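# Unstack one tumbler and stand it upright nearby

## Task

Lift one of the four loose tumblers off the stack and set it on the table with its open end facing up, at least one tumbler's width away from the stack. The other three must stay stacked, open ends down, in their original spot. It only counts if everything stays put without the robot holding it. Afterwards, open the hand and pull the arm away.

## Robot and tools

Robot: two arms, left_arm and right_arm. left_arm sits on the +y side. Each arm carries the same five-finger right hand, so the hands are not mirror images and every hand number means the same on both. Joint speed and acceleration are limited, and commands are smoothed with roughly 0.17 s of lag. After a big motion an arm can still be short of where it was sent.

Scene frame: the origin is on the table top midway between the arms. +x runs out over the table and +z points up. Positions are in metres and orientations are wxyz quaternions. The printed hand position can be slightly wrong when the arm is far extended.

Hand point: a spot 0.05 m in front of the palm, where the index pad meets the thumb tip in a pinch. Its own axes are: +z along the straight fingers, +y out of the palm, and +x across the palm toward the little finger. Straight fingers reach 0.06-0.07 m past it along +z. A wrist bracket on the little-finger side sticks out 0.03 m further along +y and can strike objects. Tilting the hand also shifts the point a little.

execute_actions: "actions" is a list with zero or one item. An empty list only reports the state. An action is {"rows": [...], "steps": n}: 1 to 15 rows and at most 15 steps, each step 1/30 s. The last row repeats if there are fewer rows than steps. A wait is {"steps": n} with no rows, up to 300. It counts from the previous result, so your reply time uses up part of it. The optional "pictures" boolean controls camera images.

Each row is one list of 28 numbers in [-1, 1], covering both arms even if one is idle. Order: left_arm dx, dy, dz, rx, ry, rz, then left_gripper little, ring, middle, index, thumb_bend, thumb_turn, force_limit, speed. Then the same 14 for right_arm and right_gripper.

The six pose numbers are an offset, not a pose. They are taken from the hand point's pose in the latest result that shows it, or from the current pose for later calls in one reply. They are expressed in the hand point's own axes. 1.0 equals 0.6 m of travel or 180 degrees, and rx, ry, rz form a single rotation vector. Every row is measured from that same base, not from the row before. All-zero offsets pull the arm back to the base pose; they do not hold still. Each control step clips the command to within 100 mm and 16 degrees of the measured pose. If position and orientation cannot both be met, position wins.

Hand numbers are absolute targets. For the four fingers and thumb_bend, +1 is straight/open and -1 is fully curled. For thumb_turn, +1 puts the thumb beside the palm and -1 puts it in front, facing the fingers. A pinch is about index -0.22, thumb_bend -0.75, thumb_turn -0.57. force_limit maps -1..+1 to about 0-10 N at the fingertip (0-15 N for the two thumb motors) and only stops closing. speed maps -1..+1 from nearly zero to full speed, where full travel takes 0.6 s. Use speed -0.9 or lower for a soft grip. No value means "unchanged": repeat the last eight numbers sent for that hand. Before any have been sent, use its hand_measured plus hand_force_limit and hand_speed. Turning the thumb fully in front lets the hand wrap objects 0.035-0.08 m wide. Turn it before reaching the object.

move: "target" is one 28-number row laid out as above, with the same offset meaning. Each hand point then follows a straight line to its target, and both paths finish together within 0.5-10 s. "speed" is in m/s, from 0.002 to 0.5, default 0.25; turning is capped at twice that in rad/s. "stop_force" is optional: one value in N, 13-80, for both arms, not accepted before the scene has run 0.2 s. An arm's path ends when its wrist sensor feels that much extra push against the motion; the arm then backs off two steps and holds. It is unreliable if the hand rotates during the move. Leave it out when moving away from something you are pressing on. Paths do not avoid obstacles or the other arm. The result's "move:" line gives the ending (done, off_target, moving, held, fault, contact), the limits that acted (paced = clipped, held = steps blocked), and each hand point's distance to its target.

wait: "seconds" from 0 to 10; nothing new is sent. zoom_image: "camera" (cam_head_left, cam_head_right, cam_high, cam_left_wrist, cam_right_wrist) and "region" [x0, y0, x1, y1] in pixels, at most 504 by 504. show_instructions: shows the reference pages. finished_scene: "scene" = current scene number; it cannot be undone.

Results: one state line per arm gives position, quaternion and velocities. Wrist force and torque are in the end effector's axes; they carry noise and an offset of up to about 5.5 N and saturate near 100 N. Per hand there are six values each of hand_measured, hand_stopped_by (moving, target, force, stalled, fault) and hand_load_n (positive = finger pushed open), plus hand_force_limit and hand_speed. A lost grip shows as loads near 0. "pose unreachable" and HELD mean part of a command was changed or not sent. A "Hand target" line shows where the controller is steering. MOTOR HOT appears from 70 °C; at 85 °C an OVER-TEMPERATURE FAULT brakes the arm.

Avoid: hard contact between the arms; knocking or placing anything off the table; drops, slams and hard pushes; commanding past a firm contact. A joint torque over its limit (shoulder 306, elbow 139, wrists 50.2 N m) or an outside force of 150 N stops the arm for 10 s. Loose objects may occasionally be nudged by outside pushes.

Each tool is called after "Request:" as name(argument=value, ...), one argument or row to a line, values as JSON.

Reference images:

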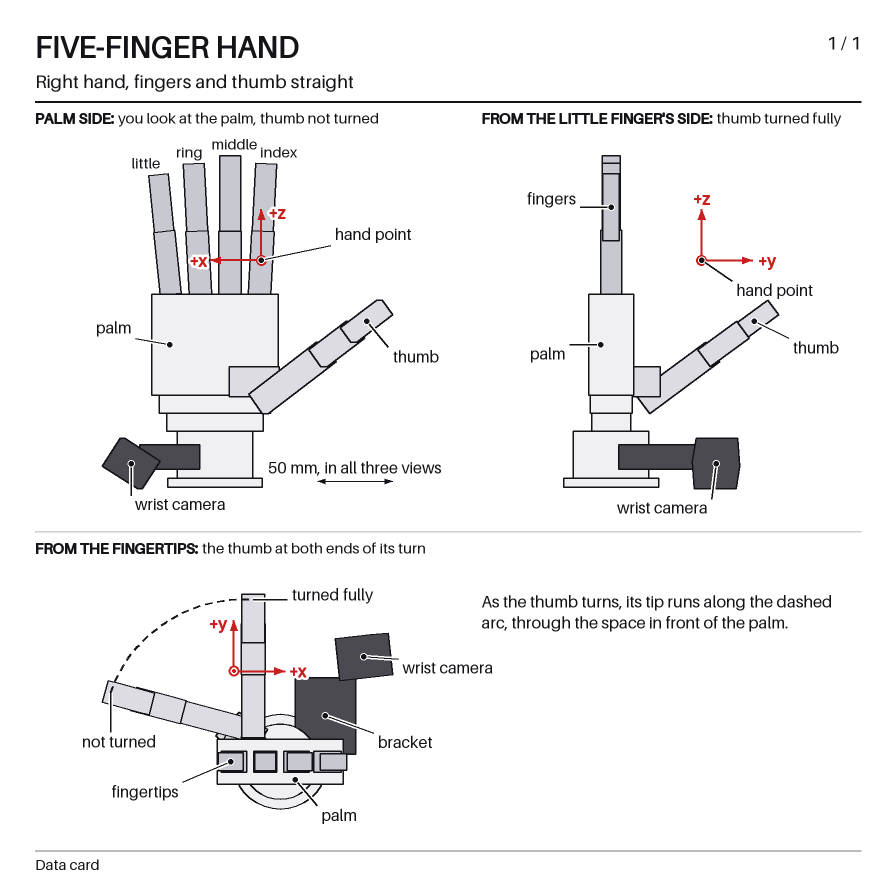

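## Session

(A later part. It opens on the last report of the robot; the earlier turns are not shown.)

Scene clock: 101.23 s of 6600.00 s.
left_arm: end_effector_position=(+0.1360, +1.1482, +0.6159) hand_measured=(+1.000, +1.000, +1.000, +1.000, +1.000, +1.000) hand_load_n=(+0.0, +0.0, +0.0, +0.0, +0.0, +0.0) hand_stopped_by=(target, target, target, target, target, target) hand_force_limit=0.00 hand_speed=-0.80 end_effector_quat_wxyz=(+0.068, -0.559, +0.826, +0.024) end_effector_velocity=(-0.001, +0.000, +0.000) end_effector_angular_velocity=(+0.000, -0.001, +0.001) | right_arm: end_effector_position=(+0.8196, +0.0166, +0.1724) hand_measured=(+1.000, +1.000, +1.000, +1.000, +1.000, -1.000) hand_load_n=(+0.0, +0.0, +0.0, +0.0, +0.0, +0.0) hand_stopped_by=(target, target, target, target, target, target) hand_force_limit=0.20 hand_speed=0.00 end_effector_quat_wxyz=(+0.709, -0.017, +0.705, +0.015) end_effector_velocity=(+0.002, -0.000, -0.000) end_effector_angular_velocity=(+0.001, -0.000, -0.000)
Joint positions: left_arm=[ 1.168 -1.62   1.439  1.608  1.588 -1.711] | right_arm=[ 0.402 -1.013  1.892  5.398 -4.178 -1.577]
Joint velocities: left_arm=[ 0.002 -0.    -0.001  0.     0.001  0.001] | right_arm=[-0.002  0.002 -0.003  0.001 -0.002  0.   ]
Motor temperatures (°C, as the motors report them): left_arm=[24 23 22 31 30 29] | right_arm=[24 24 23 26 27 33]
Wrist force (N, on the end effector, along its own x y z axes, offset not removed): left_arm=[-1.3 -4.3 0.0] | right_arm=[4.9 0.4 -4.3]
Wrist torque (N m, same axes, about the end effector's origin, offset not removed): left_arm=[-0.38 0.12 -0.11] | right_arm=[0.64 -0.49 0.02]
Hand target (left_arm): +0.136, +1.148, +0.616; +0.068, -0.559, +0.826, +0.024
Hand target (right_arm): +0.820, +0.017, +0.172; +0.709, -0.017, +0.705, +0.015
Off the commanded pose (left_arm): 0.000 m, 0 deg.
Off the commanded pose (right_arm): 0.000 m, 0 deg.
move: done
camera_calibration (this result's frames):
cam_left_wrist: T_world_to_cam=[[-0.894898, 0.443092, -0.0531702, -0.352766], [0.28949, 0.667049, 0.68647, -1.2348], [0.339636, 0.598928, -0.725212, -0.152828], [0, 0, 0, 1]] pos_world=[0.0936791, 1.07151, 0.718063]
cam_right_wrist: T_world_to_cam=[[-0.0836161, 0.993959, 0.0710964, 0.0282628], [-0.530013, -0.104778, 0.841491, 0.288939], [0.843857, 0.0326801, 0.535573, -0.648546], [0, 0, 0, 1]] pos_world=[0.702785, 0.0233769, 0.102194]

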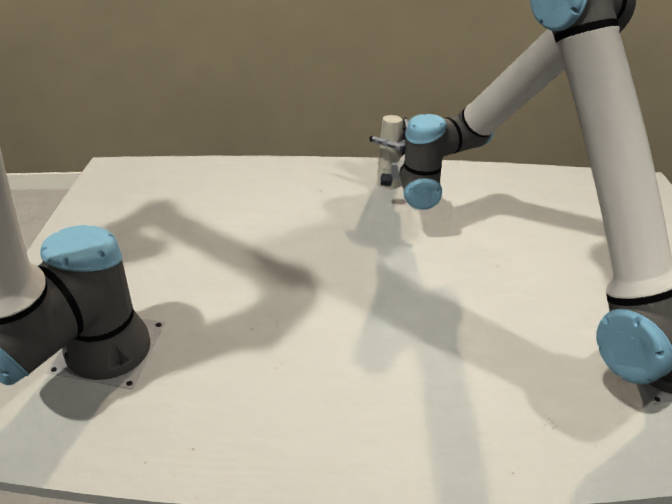

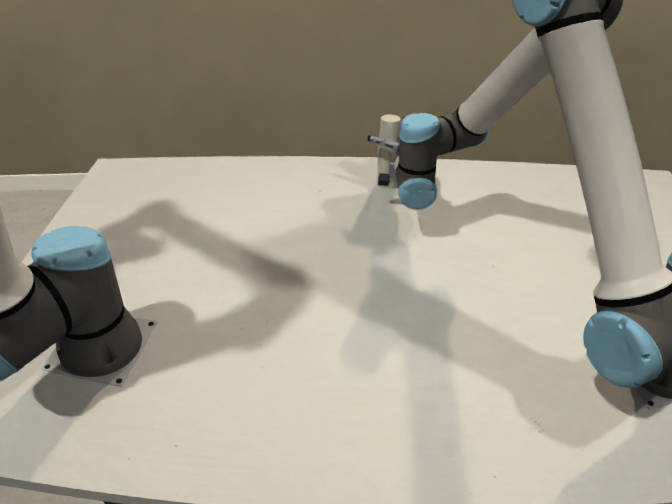

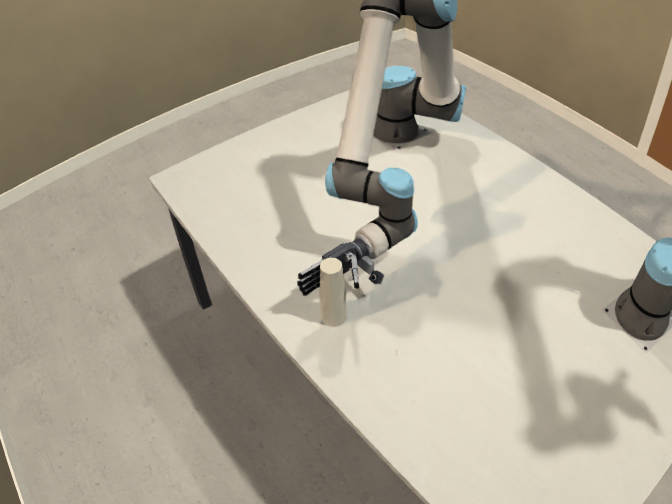

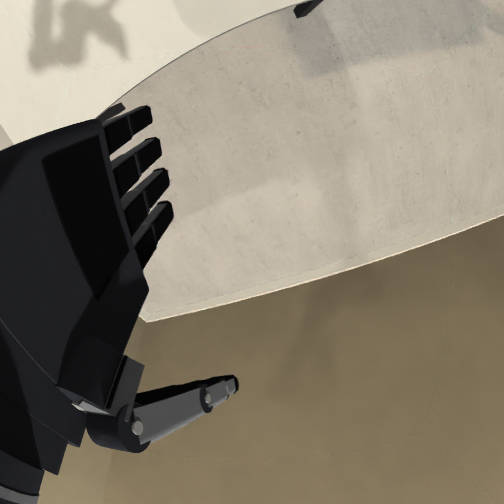

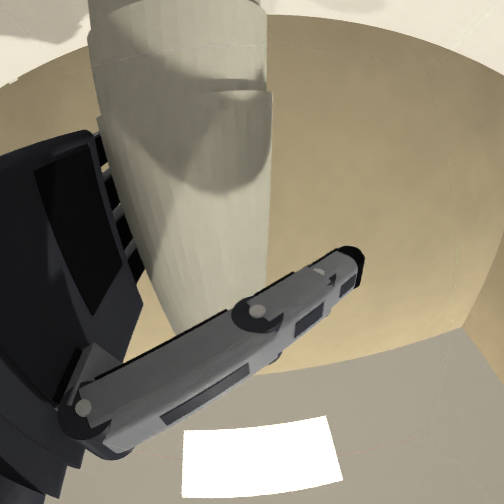

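Request:
move(
  target=[0,0,0,0,0,0,1,1,1,1,1,1,0,-0.8,0,0,0,0,0,0,1,-1,-1,-1,-1,-1,0.2,-0.6],
)

Request:
move(
  target=[0,0,0,0,0,0,1,1,1,1,1,1,0,-0.8,-0.3,0,0,0,0,0,1,-1,-1,-1,-1,-1,0.2,-0.6],
  speed=0.08,
)

Scene clock: 108.53 s of 6600.00 s.
left_arm: end_effector_position=(+0.1360, +1.1482, +0.6159) hand_measured=(+1.000, +1.000, +1.000, +1.000, +1.000, +1.000) hand_load_n=(+0.0, +0.0, +0.0, +0.0, +0.0, +0.0) hand_stopped_by=(target, target, target, target, target, target) hand_force_limit=0.00 hand_speed=-0.80 end_effector_quat_wxyz=(+0.068, -0.559, +0.826, +0.024) end_effector_velocity=(+0.000, -0.000, +0.000) end_effector_angular_velocity=(+0.000, -0.000, -0.001) | right_arm: end_effector_position=(+0.8196, +0.0166, +0.1725) hand_measured=(+1.000, +0.138, +0.072, +0.006, +0.414, -1.000) hand_load_n=(+0.0, +2.0, +4.5, +9.5, +12.0, +1.5) hand_stopped_by=(target, force, force, force, force, target) hand_force_limit=0.20 hand_speed=-0.60 end_effector_quat_wxyz=(+0.709, -0.017, +0.705, +0.015) end_effector_velocity=(-0.000, +0.001, +0.000) end_effector_angular_velocity=(-0.000, -0.000, +0.001)
Joint positions: left_arm=[ 1.168 -1.62   1.439  1.608  1.588 -1.711] | right_arm=[ 0.402 -1.013  1.892  5.398 -4.178 -1.577]
Joint velocities: left_arm=[-0. -0.  0. -0.  0.  0.] | right_arm=[ 0.    -0.    -0.    -0.    -0.001 -0.   ]
Motor temperatures (°C, as the motors report them): left_arm=[24 23 22 31 30 29] | right_arm=[24 24 23 26 27 33]
Wrist force (N, on the end effector, along its own x y z axes, offset not removed): left_arm=[-3.4 -3.3 -2.8] | right_arm=[-6.0 -6.1 -5.6]
Wrist torque (N m, same axes, about the end effector's origin, offset not removed): left_arm=[-0.01 0.60 -0.14] | right_arm=[-0.10 0.60 -0.79]
Hand target (left_arm): +0.136, +1.148, +0.616; +0.068, -0.559, +0.826, +0.024
Hand target (right_arm): +0.820, +0.017, +0.172; +0.709, -0.017, +0.705, +0.015
Off the commanded pose (left_arm): 0.000 m, 0 deg.
Off the commanded pose (right_arm): 0.000 m, 0 deg.
After step 90, 2.53 s passed at rest.
move: done
camera_calibration (this result's frames):
cam_left_wrist: T_world_to_cam=[[-0.894898, 0.443092, -0.0531702, -0.352766], [0.28949, 0.667049, 0.68647, -1.2348], [0.339636, 0.598928, -0.725212, -0.152828], [0, 0, 0, 1]] pos_world=[0.0936791, 1.07151, 0.718063]
cam_right_wrist: T_world_to_cam=[[-0.0836111, 0.993958, 0.0711146, 0.0282556], [-0.530036, -0.104791, 0.841475, 0.288946], [0.843843, 0.0326634, 0.535595, -0.648549], [0, 0, 0, 1]] pos_world=[0.702788, 0.023378, 0.102208]

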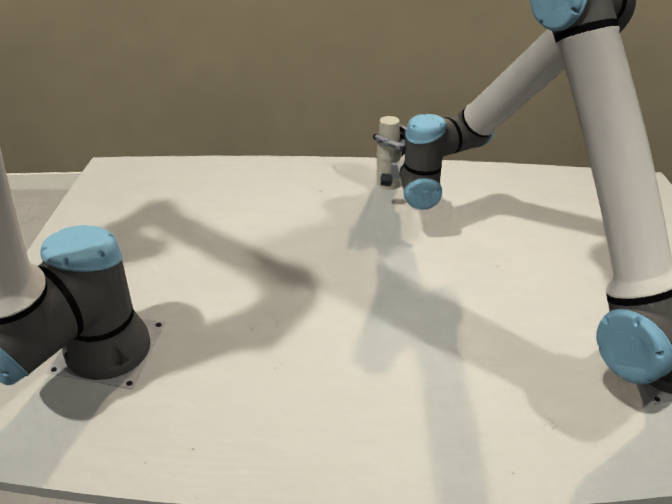

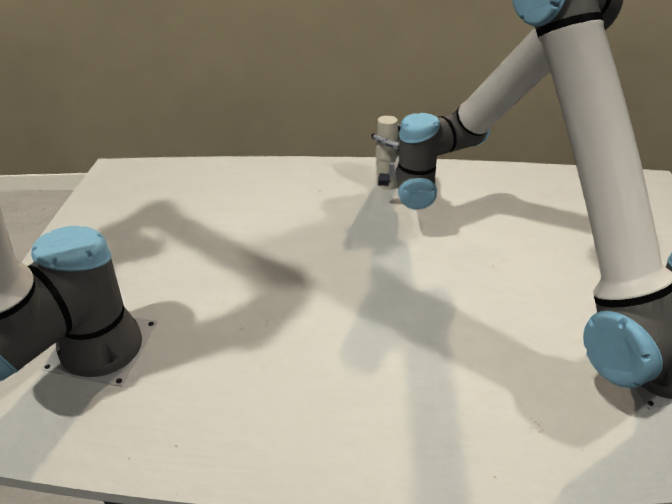

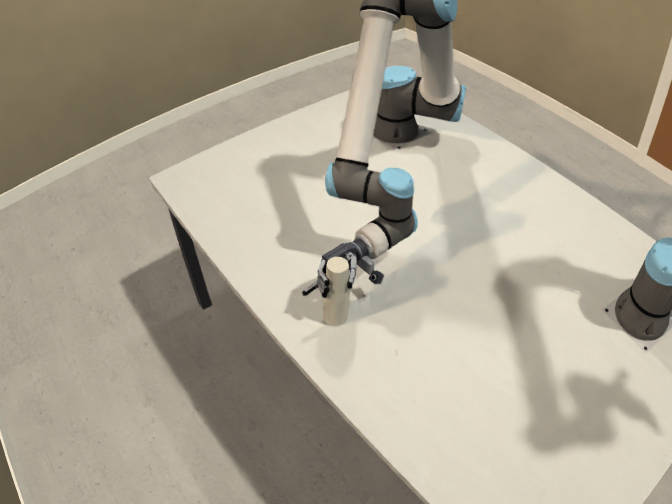

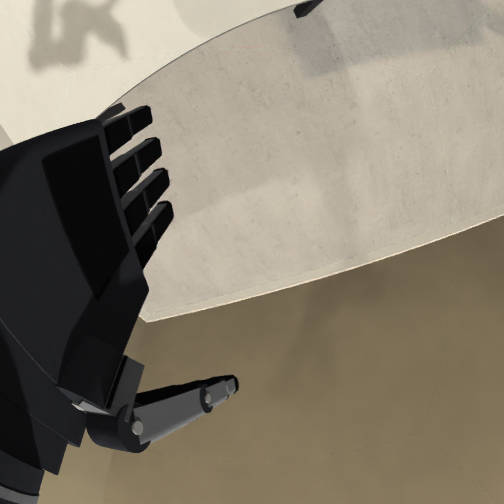

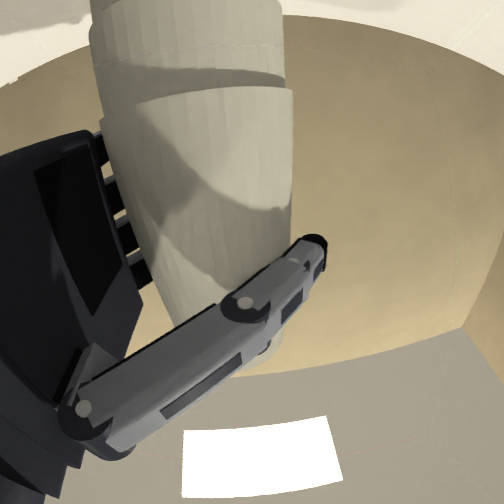

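Scene clock: 111.23 s of 6600.00 s.
left_arm: end_effector_position=(+0.1360, +1.1482, +0.6159) hand_measured=(+1.000, +1.000, +1.000, +1.000, +1.000, +1.000) hand_load_n=(+0.0, +0.0, +0.0, +0.0, +0.0, +0.0) hand_stopped_by=(target, target, target, target, target, target) hand_force_limit=0.00 hand_speed=-0.80 end_effector_quat_wxyz=(+0.068, -0.559, +0.826, +0.024) end_effector_velocity=(-0.000, +0.000, -0.000) end_effector_angular_velocity=(-0.001, +0.001, +0.000) | right_arm: end_effector_position=(+0.8188, +0.0173, +0.3522) hand_measured=(+1.000, +0.138, +0.072, +0.006, +0.414, -1.000) hand_load_n=(+0.0, +2.0, +4.0, +9.5, +12.5, +1.5) hand_stopped_by=(target, force, force, force, force, target) hand_force_limit=0.20 hand_speed=-0.60 end_effector_quat_wxyz=(+0.709, -0.017, +0.705, +0.015) end_effector_velocity=(-0.000, -0.000, +0.002) end_effector_angular_velocity=(+0.001, +0.001, -0.000)
Joint positions: left_arm=[ 1.168 -1.62   1.439  1.608  1.588 -1.711] | right_arm=[ 0.404 -1.217  1.802  5.693 -4.176 -1.577]
Joint velocities: left_arm=[ 0.     0.001 -0.    -0.    -0.     0.   ] | right_arm=[ 0.    -0.002 -0.002  0.005  0.     0.001]
Motor temperatures (°C, as the motors report them): left_arm=[24 23 22 31 30 29] | right_arm=[24 24 23 26 27 33]
Wrist force (N, on the end effector, along its own x y z axes, offset not removed): left_arm=[-2.0 -2.2 -2.3] | right_arm=[-0.6 1.6 -3.0]
Wrist torque (N m, same axes, about the end effector's origin, offset not removed): left_arm=[0.12 0.38 -0.10] | right_arm=[0.69 0.33 -0.34]
Hand target (left_arm): +0.136, +1.148, +0.616; +0.068, -0.559, +0.826, +0.024
Hand target (right_arm): +0.819, +0.017, +0.352; +0.709, -0.017, +0.705, +0.015
Off the commanded pose (left_arm): 0.000 m, 0 deg.
Off the commanded pose (right_arm): 0.000 m, 0 deg.
move: done
camera_calibration (this result's frames):
cam_left_wrist: T_world_to_cam=[[-0.894898, 0.443092, -0.0531702, -0.352766], [0.28949, 0.667049, 0.68647, -1.2348], [0.339636, 0.598928, -0.725212, -0.152828], [0, 0, 0, 1]] pos_world=[0.0936791, 1.07151, 0.718063]
cam_right_wrist: T_world_to_cam=[[-0.0836154, 0.993958, 0.0711009, 0.0146911], [-0.530061, -0.104783, 0.841461, 0.137428], [0.843827, 0.0326713, 0.53562, -0.744164], [0, 0, 0, 1]] pos_world=[0.70202, 0.0241105, 0.281904]

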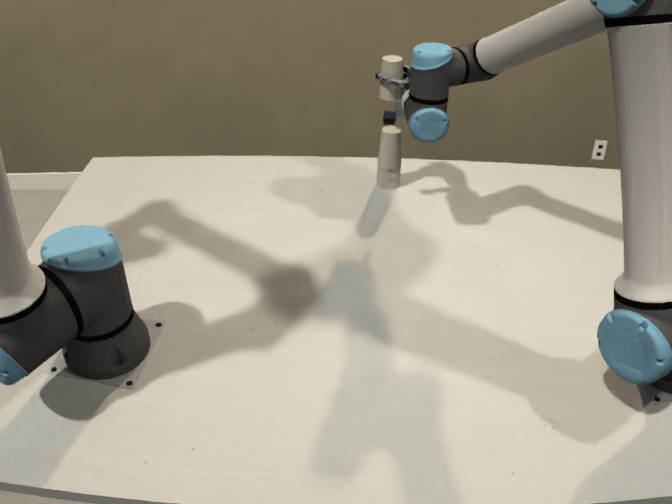

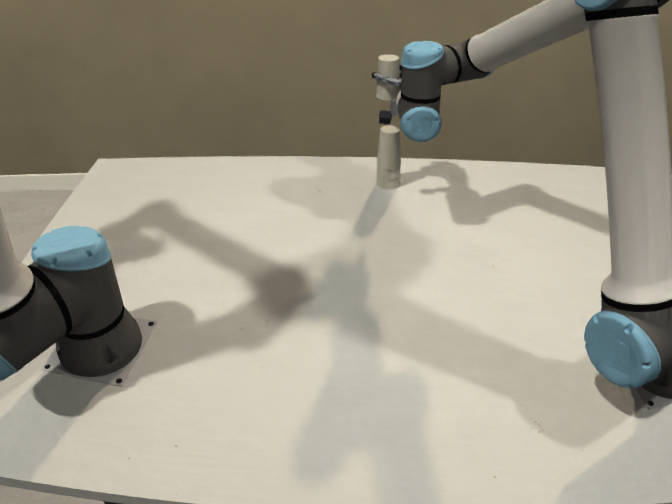

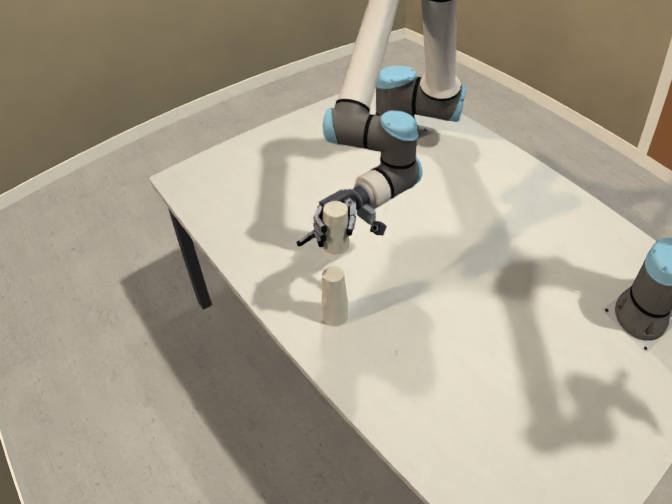

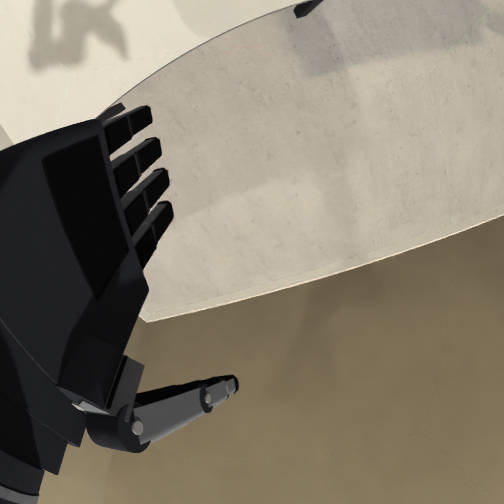

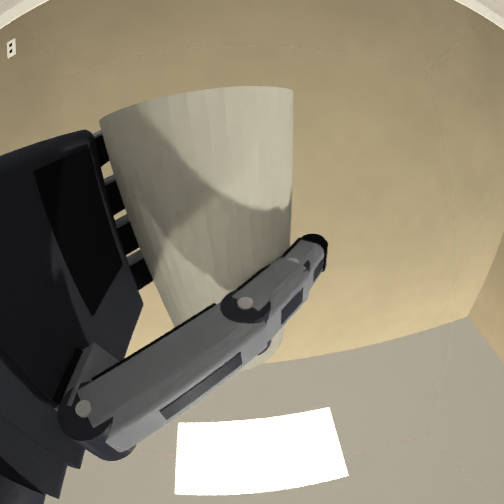

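Request:
move(
  target=[0,0,0,0,0,0,1,1,1,1,1,1,0,-0.8,0,-0.3,-0.25,0,0,-0.5,1,-1,-1,-1,-1,-1,0.2,-0.6],
  speed=0.2,
)

Request:
move(
  target=[0,0,0,0,0,0,1,1,1,1,1,1,0,-0.8,0,0,0,0,0,-0.5,1,-1,-1,-1,-1,-1,0.2,-0.6],
  speed=0.2,
)

Request:
move(
  target=[0,0,0,0,0,0,1,1,1,1,1,1,0,-0.8,-0.47,0,0,0,0,0,1,-1,-1,-1,-1,-1,0.2,-0.6],
  speed=0.15,
)

Scene clock: 122.70 s of 6600.00 s.
left_arm: end_effector_position=(+0.1360, +1.1482, +0.6159) hand_measured=(+1.000, +1.000, +1.000, +1.000, +1.000, +1.000) hand_load_n=(+0.0, +0.0, +0.0, +0.0, +0.0, +0.0) hand_stopped_by=(target, target, target, target, target, target) hand_force_limit=0.00 hand_speed=-0.80 end_effector_quat_wxyz=(+0.068, -0.559, +0.826, +0.024) end_effector_velocity=(-0.000, -0.001, -0.002) end_effector_angular_velocity=(-0.003, +0.002, -0.002) | right_arm: end_effector_position=(+0.6771, -0.1689, +0.3523) hand_measured=(+1.000, +0.138, +0.072, +0.006, +0.414, -1.000) hand_load_n=(+0.0, +1.5, +4.0, +9.5, +12.5, +2.0) hand_stopped_by=(target, force, force, force, force, target) hand_force_limit=0.20 hand_speed=-0.60 end_effector_quat_wxyz=(+0.512, -0.510, +0.487, -0.491) end_effector_velocity=(-0.001, -0.002, -0.000) end_effector_angular_velocity=(-0.012, -0.000, -0.001)
Joint positions: left_arm=[ 1.168 -1.62   1.439  1.608  1.588 -1.711] | right_arm=[ 0.294 -1.639  2.113  5.803 -4.286 -3.146]
Joint velocities: left_arm=[-0.001 -0.001  0.004  0.    -0.     0.001] | right_arm=[-0.    -0.002  0.002  0.     0.001 -0.012]
Motor temperatures (°C, as the motors report them): left_arm=[24 23 22 31 30 29] | right_arm=[24 24 23 26 27 33]
Wrist force (N, on the end effector, along its own x y z axes, offset not removed): left_arm=[-1.2 -0.5 0.2] | right_arm=[-1.2 1.0 -2.9]
Wrist torque (N m, same axes, about the end effector's origin, offset not removed): left_arm=[0.17 0.06 0.00] | right_arm=[0.59 0.26 -0.37]
Hand target (left_arm): +0.136, +1.148, +0.616; +0.068, -0.559, +0.826, +0.024
Hand target (right_arm): +0.677, -0.169, +0.352; +0.511, -0.510, +0.487, -0.491
Off the commanded pose (left_arm): 0.000 m, 0 deg.
Off the commanded pose (right_arm): 0.000 m, 0 deg.
After step 90, 4.03 s passed at rest.
move: done
camera_calibration (this result's frames):
cam_right_wrist: T_world_to_cam=[[-0.0372583, 0.0707203, -0.9968, 0.376743], [-0.567272, 0.819698, 0.0793588, 0.492511], [0.822687, 0.568413, 0.00957706, -0.328433], [0, 0, 0, 1]] pos_world=[0.563622, -0.243668, 0.339598]

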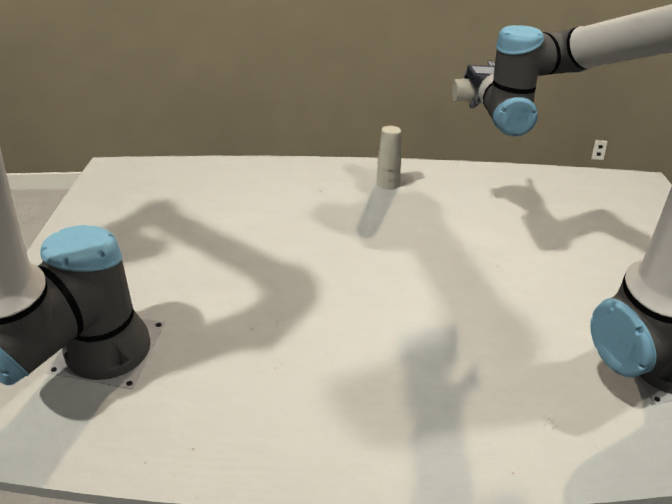

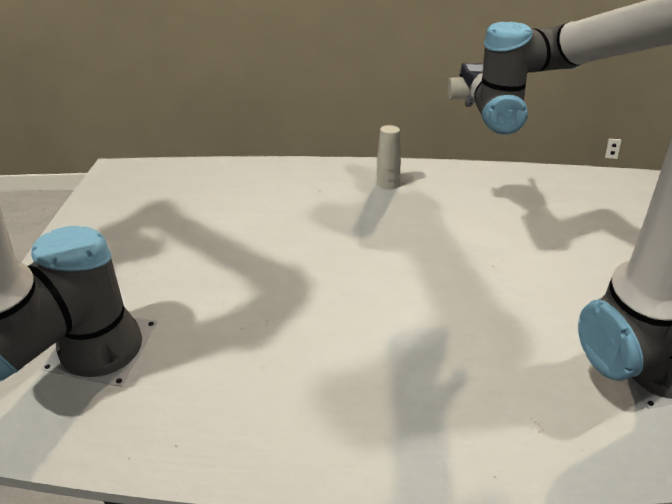

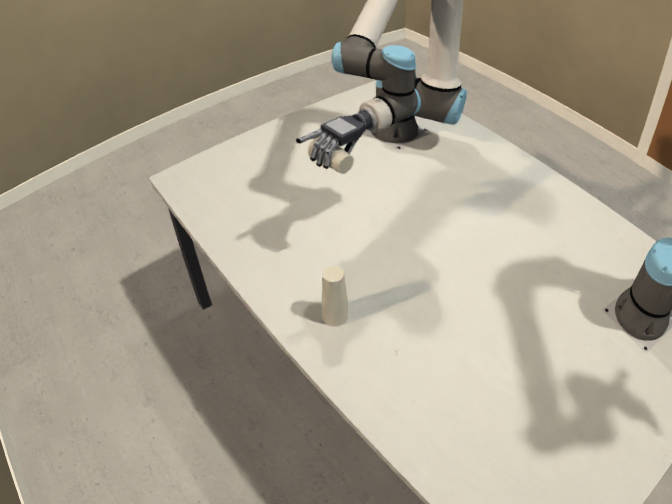

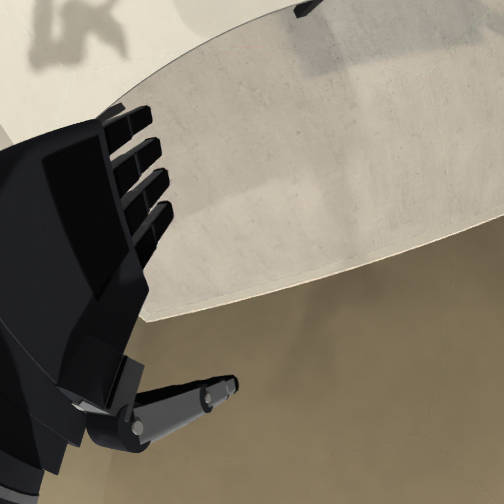

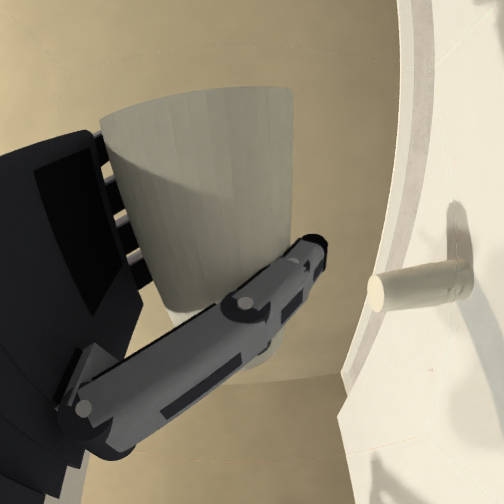

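Scene clock: 127.13 s of 6600.00 s.
left_arm: end_effector_position=(+0.1360, +1.1482, +0.6159) hand_measured=(+1.000, +1.000, +1.000, +1.000, +1.000, +1.000) hand_load_n=(+0.0, +0.0, +0.0, +0.0, +0.0, +0.0) hand_stopped_by=(target, target, target, target, target, target) hand_force_limit=0.00 hand_speed=-0.80 end_effector_quat_wxyz=(+0.068, -0.559, +0.826, +0.024) end_effector_velocity=(-0.001, +0.001, +0.000) end_effector_angular_velocity=(-0.000, -0.000, +0.002) | right_arm: end_effector_position=(+0.6771, -0.1690, +0.3522) hand_measured=(+1.000, +0.138, +0.072, +0.006, +0.414, -1.000) hand_load_n=(+0.0, +1.5, +4.0, +9.5, +12.5, +2.0) hand_stopped_by=(target, force, force, force, force, target) hand_force_limit=0.20 hand_speed=-0.60 end_effector_quat_wxyz=(-0.015, +0.705, +0.016, +0.709) end_effector_velocity=(+0.000, +0.000, +0.000) end_effector_angular_velocity=(-0.011, -0.002, +0.000)
Joint positions: left_arm=[ 1.168 -1.62   1.439  1.608  1.588 -1.711] | right_arm=[ 0.452 -1.495  2.028  5.745 -4.128 -4.716]
Joint velocities: left_arm=[ 0.002  0.001 -0.001  0.    -0.    -0.001] | right_arm=[ 0.     0.001  0.001 -0.003  0.    -0.012]
Motor temperatures (°C, as the motors report them): left_arm=[24 23 22 31 30 29] | right_arm=[24 24 23 26 27 33]
Wrist force (N, on the end effector, along its own x y z axes, offset not removed): left_arm=[-0.7 -1.3 -4.9] | right_arm=[-3.6 -3.3 -2.9]
Wrist torque (N m, same axes, about the end effector's origin, offset not removed): left_arm=[0.34 0.19 -0.01] | right_arm=[-0.22 0.50 -0.44]
Hand target (left_arm): +0.136, +1.148, +0.616; +0.068, -0.559, +0.826, +0.024
Hand target (right_arm): +0.677, -0.169, +0.352; -0.015, +0.705, +0.016, +0.709
Off the commanded pose (left_arm): 0.000 m, 0 deg.
Off the commanded pose (right_arm): 0.000 m, 0 deg.
move: done
camera_calibration (this result's frames):
cam_left_wrist: T_world_to_cam=[[-0.894898, 0.443092, -0.0531703, -0.352765], [0.28949, 0.667049, 0.68647, -1.2348], [0.339636, 0.598928, -0.725212, -0.152828], [0, 0, 0, 1]] pos_world=[0.0936791, 1.07151, 0.718063]
cam_right_wrist: T_world_to_cam=[[0.00544874, -0.99724, -0.0740505, -0.157654], [-0.52917, 0.0599582, -0.846395, 0.664408], [0.848499, 0.0437971, -0.527382, -0.245428], [0, 0, 0, 1]] pos_world=[0.560689, -0.186307, 0.421243]

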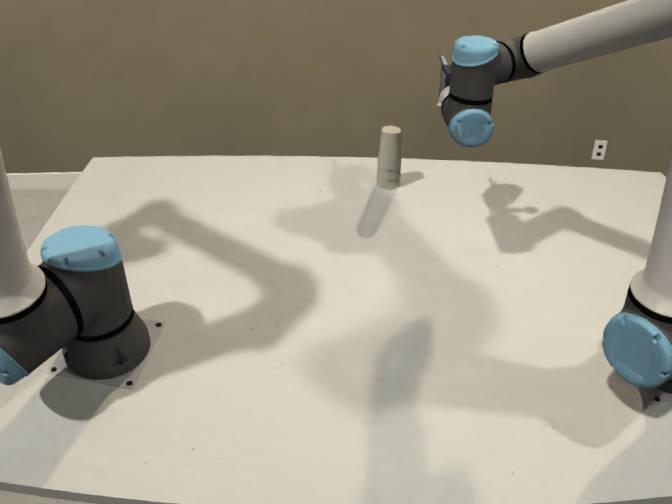

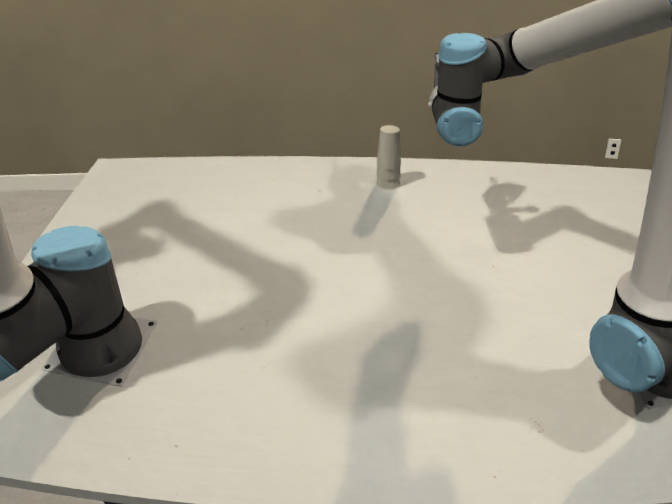

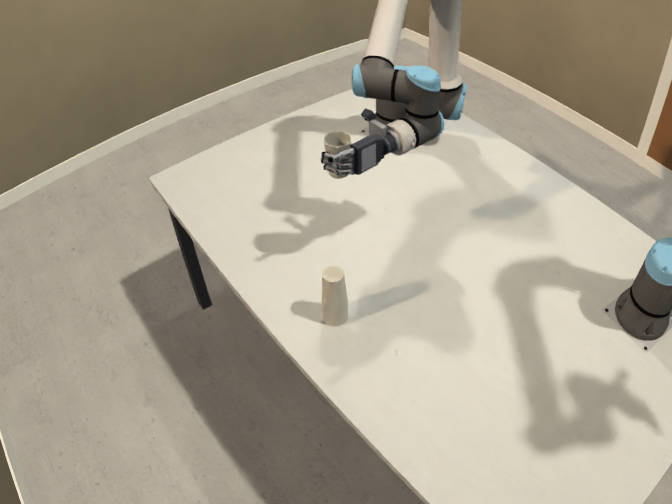

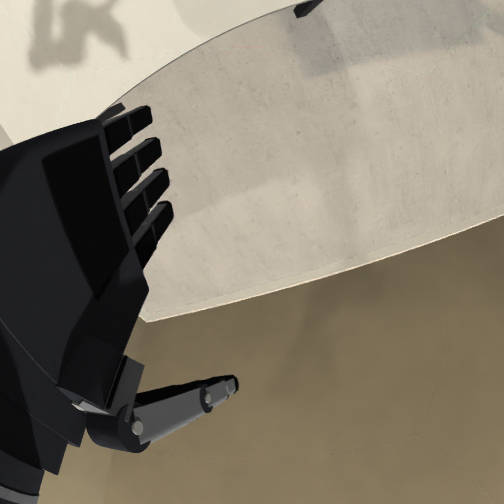

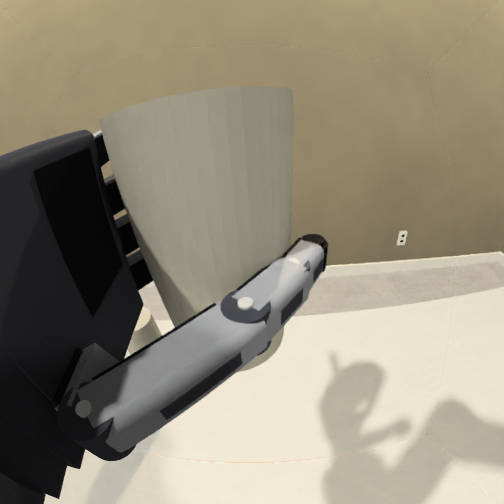

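Scene clock: 129.57 s of 6600.00 s.
left_arm: end_effector_position=(+0.1360, +1.1482, +0.6160) hand_measured=(+1.000, +1.000, +1.000, +1.000, +1.000, +1.000) hand_load_n=(+0.0, +0.0, +0.0, +0.0, +0.0, +0.0) hand_stopped_by=(target, target, target, target, target, target) hand_force_limit=0.00 hand_speed=-0.80 end_effector_quat_wxyz=(+0.068, -0.559, +0.826, +0.024) end_effector_velocity=(-0.001, +0.000, +0.000) end_effector_angular_velocity=(+0.001, +0.001, +0.001) | right_arm: end_effector_position=(+0.6782, -0.1694, +0.0705) hand_measured=(+1.000, +0.138, +0.072, +0.006, +0.414, -1.000) hand_load_n=(+0.0, +1.5, +4.0, +9.5, +12.5, +2.0) hand_stopped_by=(target, force, force, force, force, target) hand_force_limit=0.20 hand_speed=-0.60 end_effector_quat_wxyz=(-0.015, +0.705, +0.016, +0.709) end_effector_velocity=(+0.000, +0.000, -0.003) end_effector_angular_velocity=(+0.000, -0.001, +0.000)
Joint positions: left_arm=[ 1.168 -1.62   1.439  1.608  1.588 -1.711] | right_arm=[ 0.45  -1.103  2.197  5.184 -4.13  -4.716]
Joint velocities: left_arm=[ 0.001  0.    -0.001  0.    -0.001  0.   ] | right_arm=[ 0.     0.005 -0.    -0.006 -0.    -0.   ]
Motor temperatures (°C, as the motors report them): left_arm=[24 23 22 31 30 29] | right_arm=[24 24 23 26 27 33]
Wrist force (N, on the end effector, along its own x y z axes, offset not removed): left_arm=[-1.8 -2.5 -2.4] | right_arm=[0.8 0.2 -1.5]
Wrist torque (N m, same axes, about the end effector's origin, offset not removed): left_arm=[0.01 0.25 -0.18] | right_arm=[0.13 0.00 -0.21]
Hand target (left_arm): +0.136, +1.148, +0.616; +0.068, -0.559, +0.826, +0.024
Hand target (right_arm): +0.678, -0.169, +0.070; -0.015, +0.705, +0.016, +0.709
Off the commanded pose (left_arm): 0.000 m, 0 deg.
Off the commanded pose (right_arm): 0.001 m, 0 deg.
move: done
camera_calibration (this result's frames):
cam_left_wrist: T_world_to_cam=[[-0.894898, 0.443092, -0.0531702, -0.352765], [0.28949, 0.667049, 0.68647, -1.2348], [0.339636, 0.598928, -0.725212, -0.152828], [0, 0, 0, 1]] pos_world=[0.0936791, 1.07151, 0.718063]
cam_right_wrist: T_world_to_cam=[[0.00544174, -0.997239, -0.0740536, -0.178988], [-0.529246, 0.0599605, -0.846347, 0.426627], [0.848451, 0.0437982, -0.527459, -0.394836], [0, 0, 0, 1]] pos_world=[0.561764, -0.186782, 0.13956]

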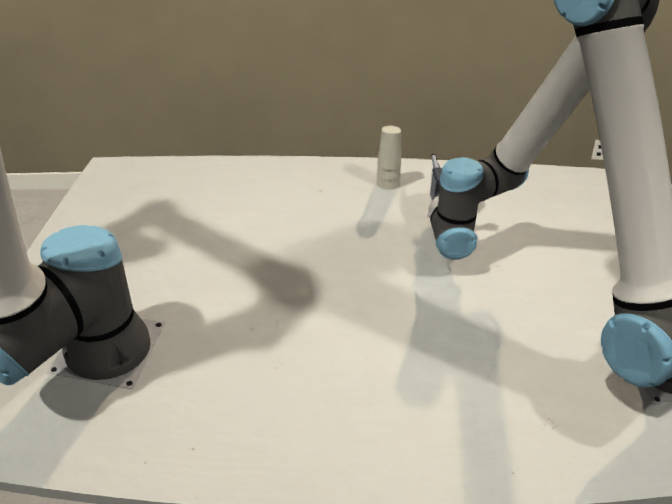

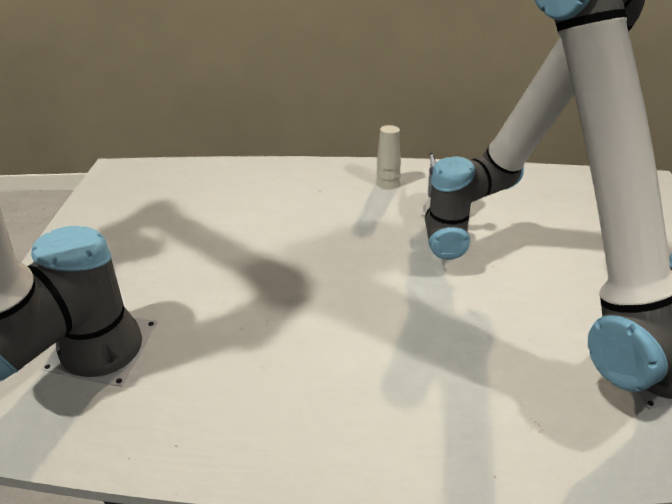

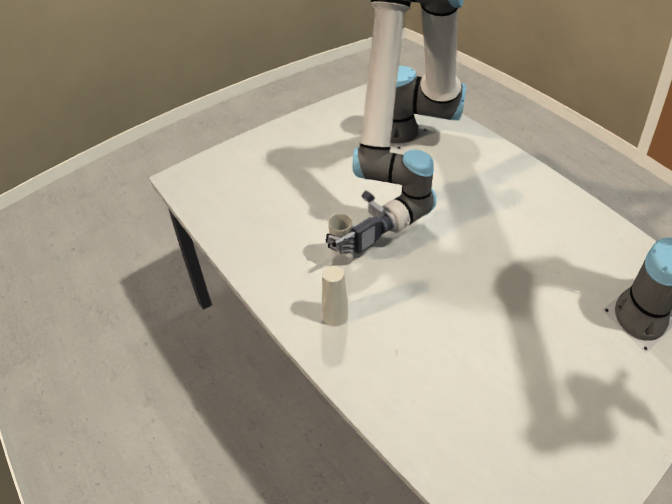

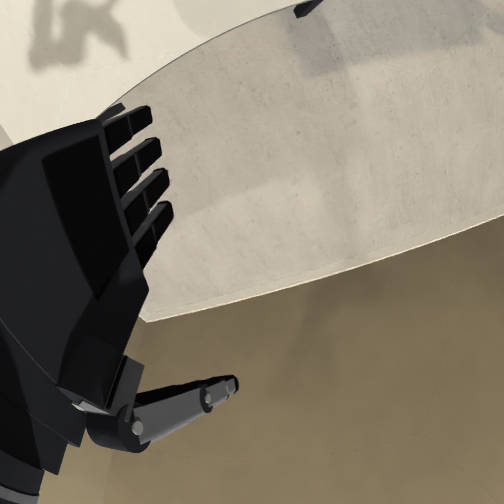

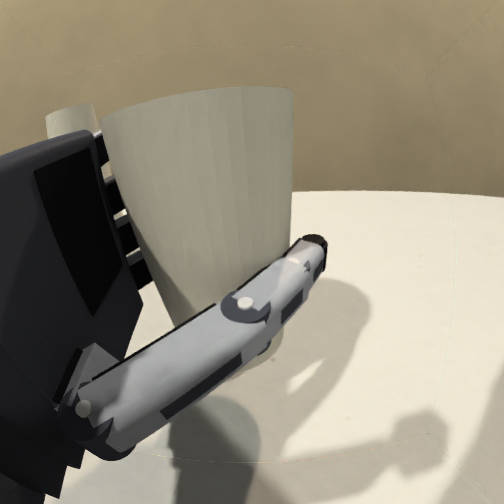

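Lower slowly until contact.

Request:
move(
  target=[0,0,0,0,0,0,1,1,1,1,1,1,0,-0.8,-0.075,0,0,0,0,0,1,-1,-1,-1,-1,-1,0.2,-0.6],
  speed=0.01,
  stop_force=13,
)

Scene clock: 136.80 s of 6600.00 s.
left_arm: end_effector_position=(+0.1360, +1.1482, +0.6159) hand_measured=(+1.000, +1.000, +1.000, +1.000, +1.000, +1.000) hand_load_n=(+0.0, +0.0, +0.0, +0.0, +0.0, +0.0) hand_stopped_by=(target, target, target, target, target, target) hand_force_limit=0.00 hand_speed=-0.80 end_effector_quat_wxyz=(+0.068, -0.559, +0.826, +0.024) end_effector_velocity=(-0.001, +0.000, +0.001) end_effector_angular_velocity=(+0.002, +0.001, +0.001) | right_arm: end_effector_position=(+0.6783, -0.1695, +0.0368) hand_measured=(+1.000, +0.138, +0.070, +0.006, +0.414, -1.000) hand_load_n=(+0.0, +0.0, +2.0, +10.0, +10.0, -0.5) hand_stopped_by=(target, force, force, force, force, target) hand_force_limit=0.20 hand_speed=-0.60 end_effector_quat_wxyz=(-0.015, +0.705, +0.016, +0.709) end_effector_velocity=(+0.000, +0.000, +0.004) end_effector_angular_velocity=(-0.001, +0.000, +0.000)
Joint positions: left_arm=[ 1.168 -1.62   1.439  1.608  1.588 -1.711] | right_arm=[ 0.45  -1.042  2.199  5.12  -4.13  -4.716]
Joint velocities: left_arm=[ 0.001  0.    -0.001  0.    -0.002  0.   ] | right_arm=[ 0.    -0.006 -0.001  0.007 -0.    -0.001]
Motor temperatures (°C, as the motors report them): left_arm=[24 23 22 31 30 29] | right_arm=[24 24 23 26 27 33]
Wrist force (N, on the end effector, along its own x y z axes, offset not removed): left_arm=[-0.9 -2.2 -1.5] | right_arm=[0.1 -5.0 3.5]
Wrist torque (N m, same axes, about the end effector's origin, offset not removed): left_arm=[0.01 0.13 -0.04] | right_arm=[-0.88 0.10 -0.34]
Hand target (left_arm): +0.136, +1.148, +0.616; +0.068, -0.559, +0.826, +0.024
Hand target (right_arm): +0.678, -0.169, +0.037; -0.016, +0.705, +0.016, +0.709
Off the commanded pose (left_arm): 0.000 m, 0 deg.
Off the commanded pose (right_arm): 0.011 m, 0 deg.
After step 90, 0.50 s passed at rest.
move: contact (right_arm)
camera_calibration (this result's frames):
cam_left_wrist: T_world_to_cam=[[-0.894898, 0.443092, -0.0531703, -0.352765], [0.28949, 0.667049, 0.68647, -1.2348], [0.339636, 0.598928, -0.725212, -0.152828], [0, 0, 0, 1]] pos_world=[0.0936791, 1.07151, 0.718063]
cam_right_wrist: T_world_to_cam=[[0.00543095, -0.997241, -0.074038, -0.181542], [-0.529262, 0.0599521, -0.846337, 0.398207], [0.848441, 0.0437819, -0.527476, -0.412713], [0, 0, 0, 1]] pos_world=[0.561905, -0.186845, 0.10588]

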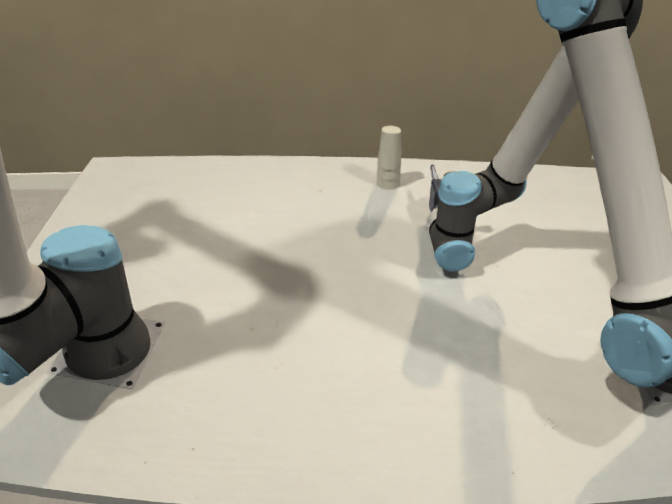

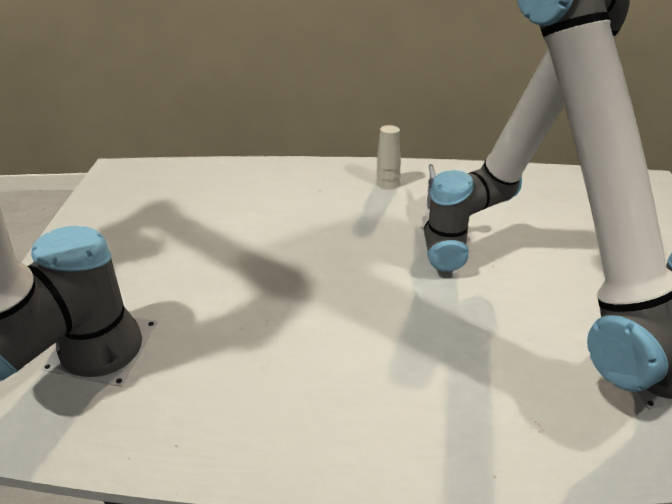

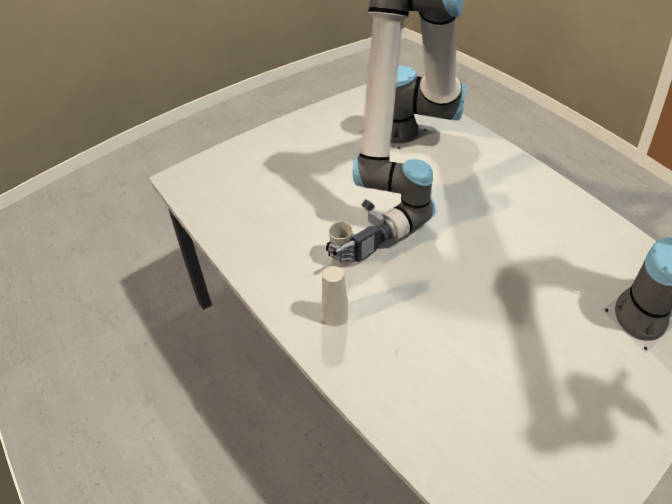

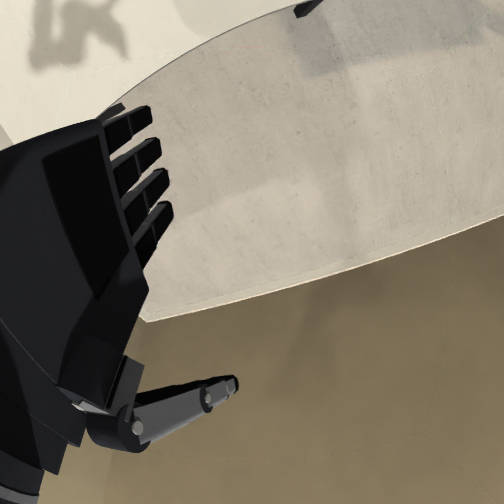

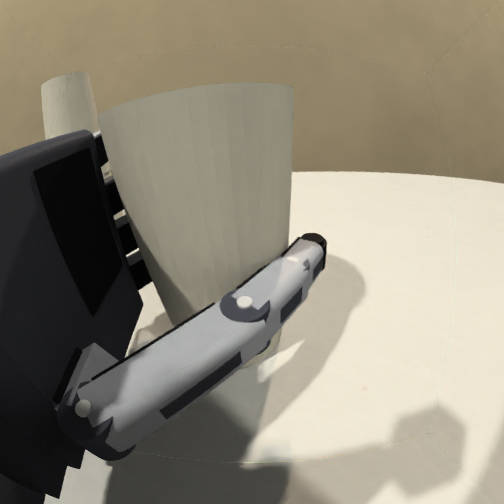

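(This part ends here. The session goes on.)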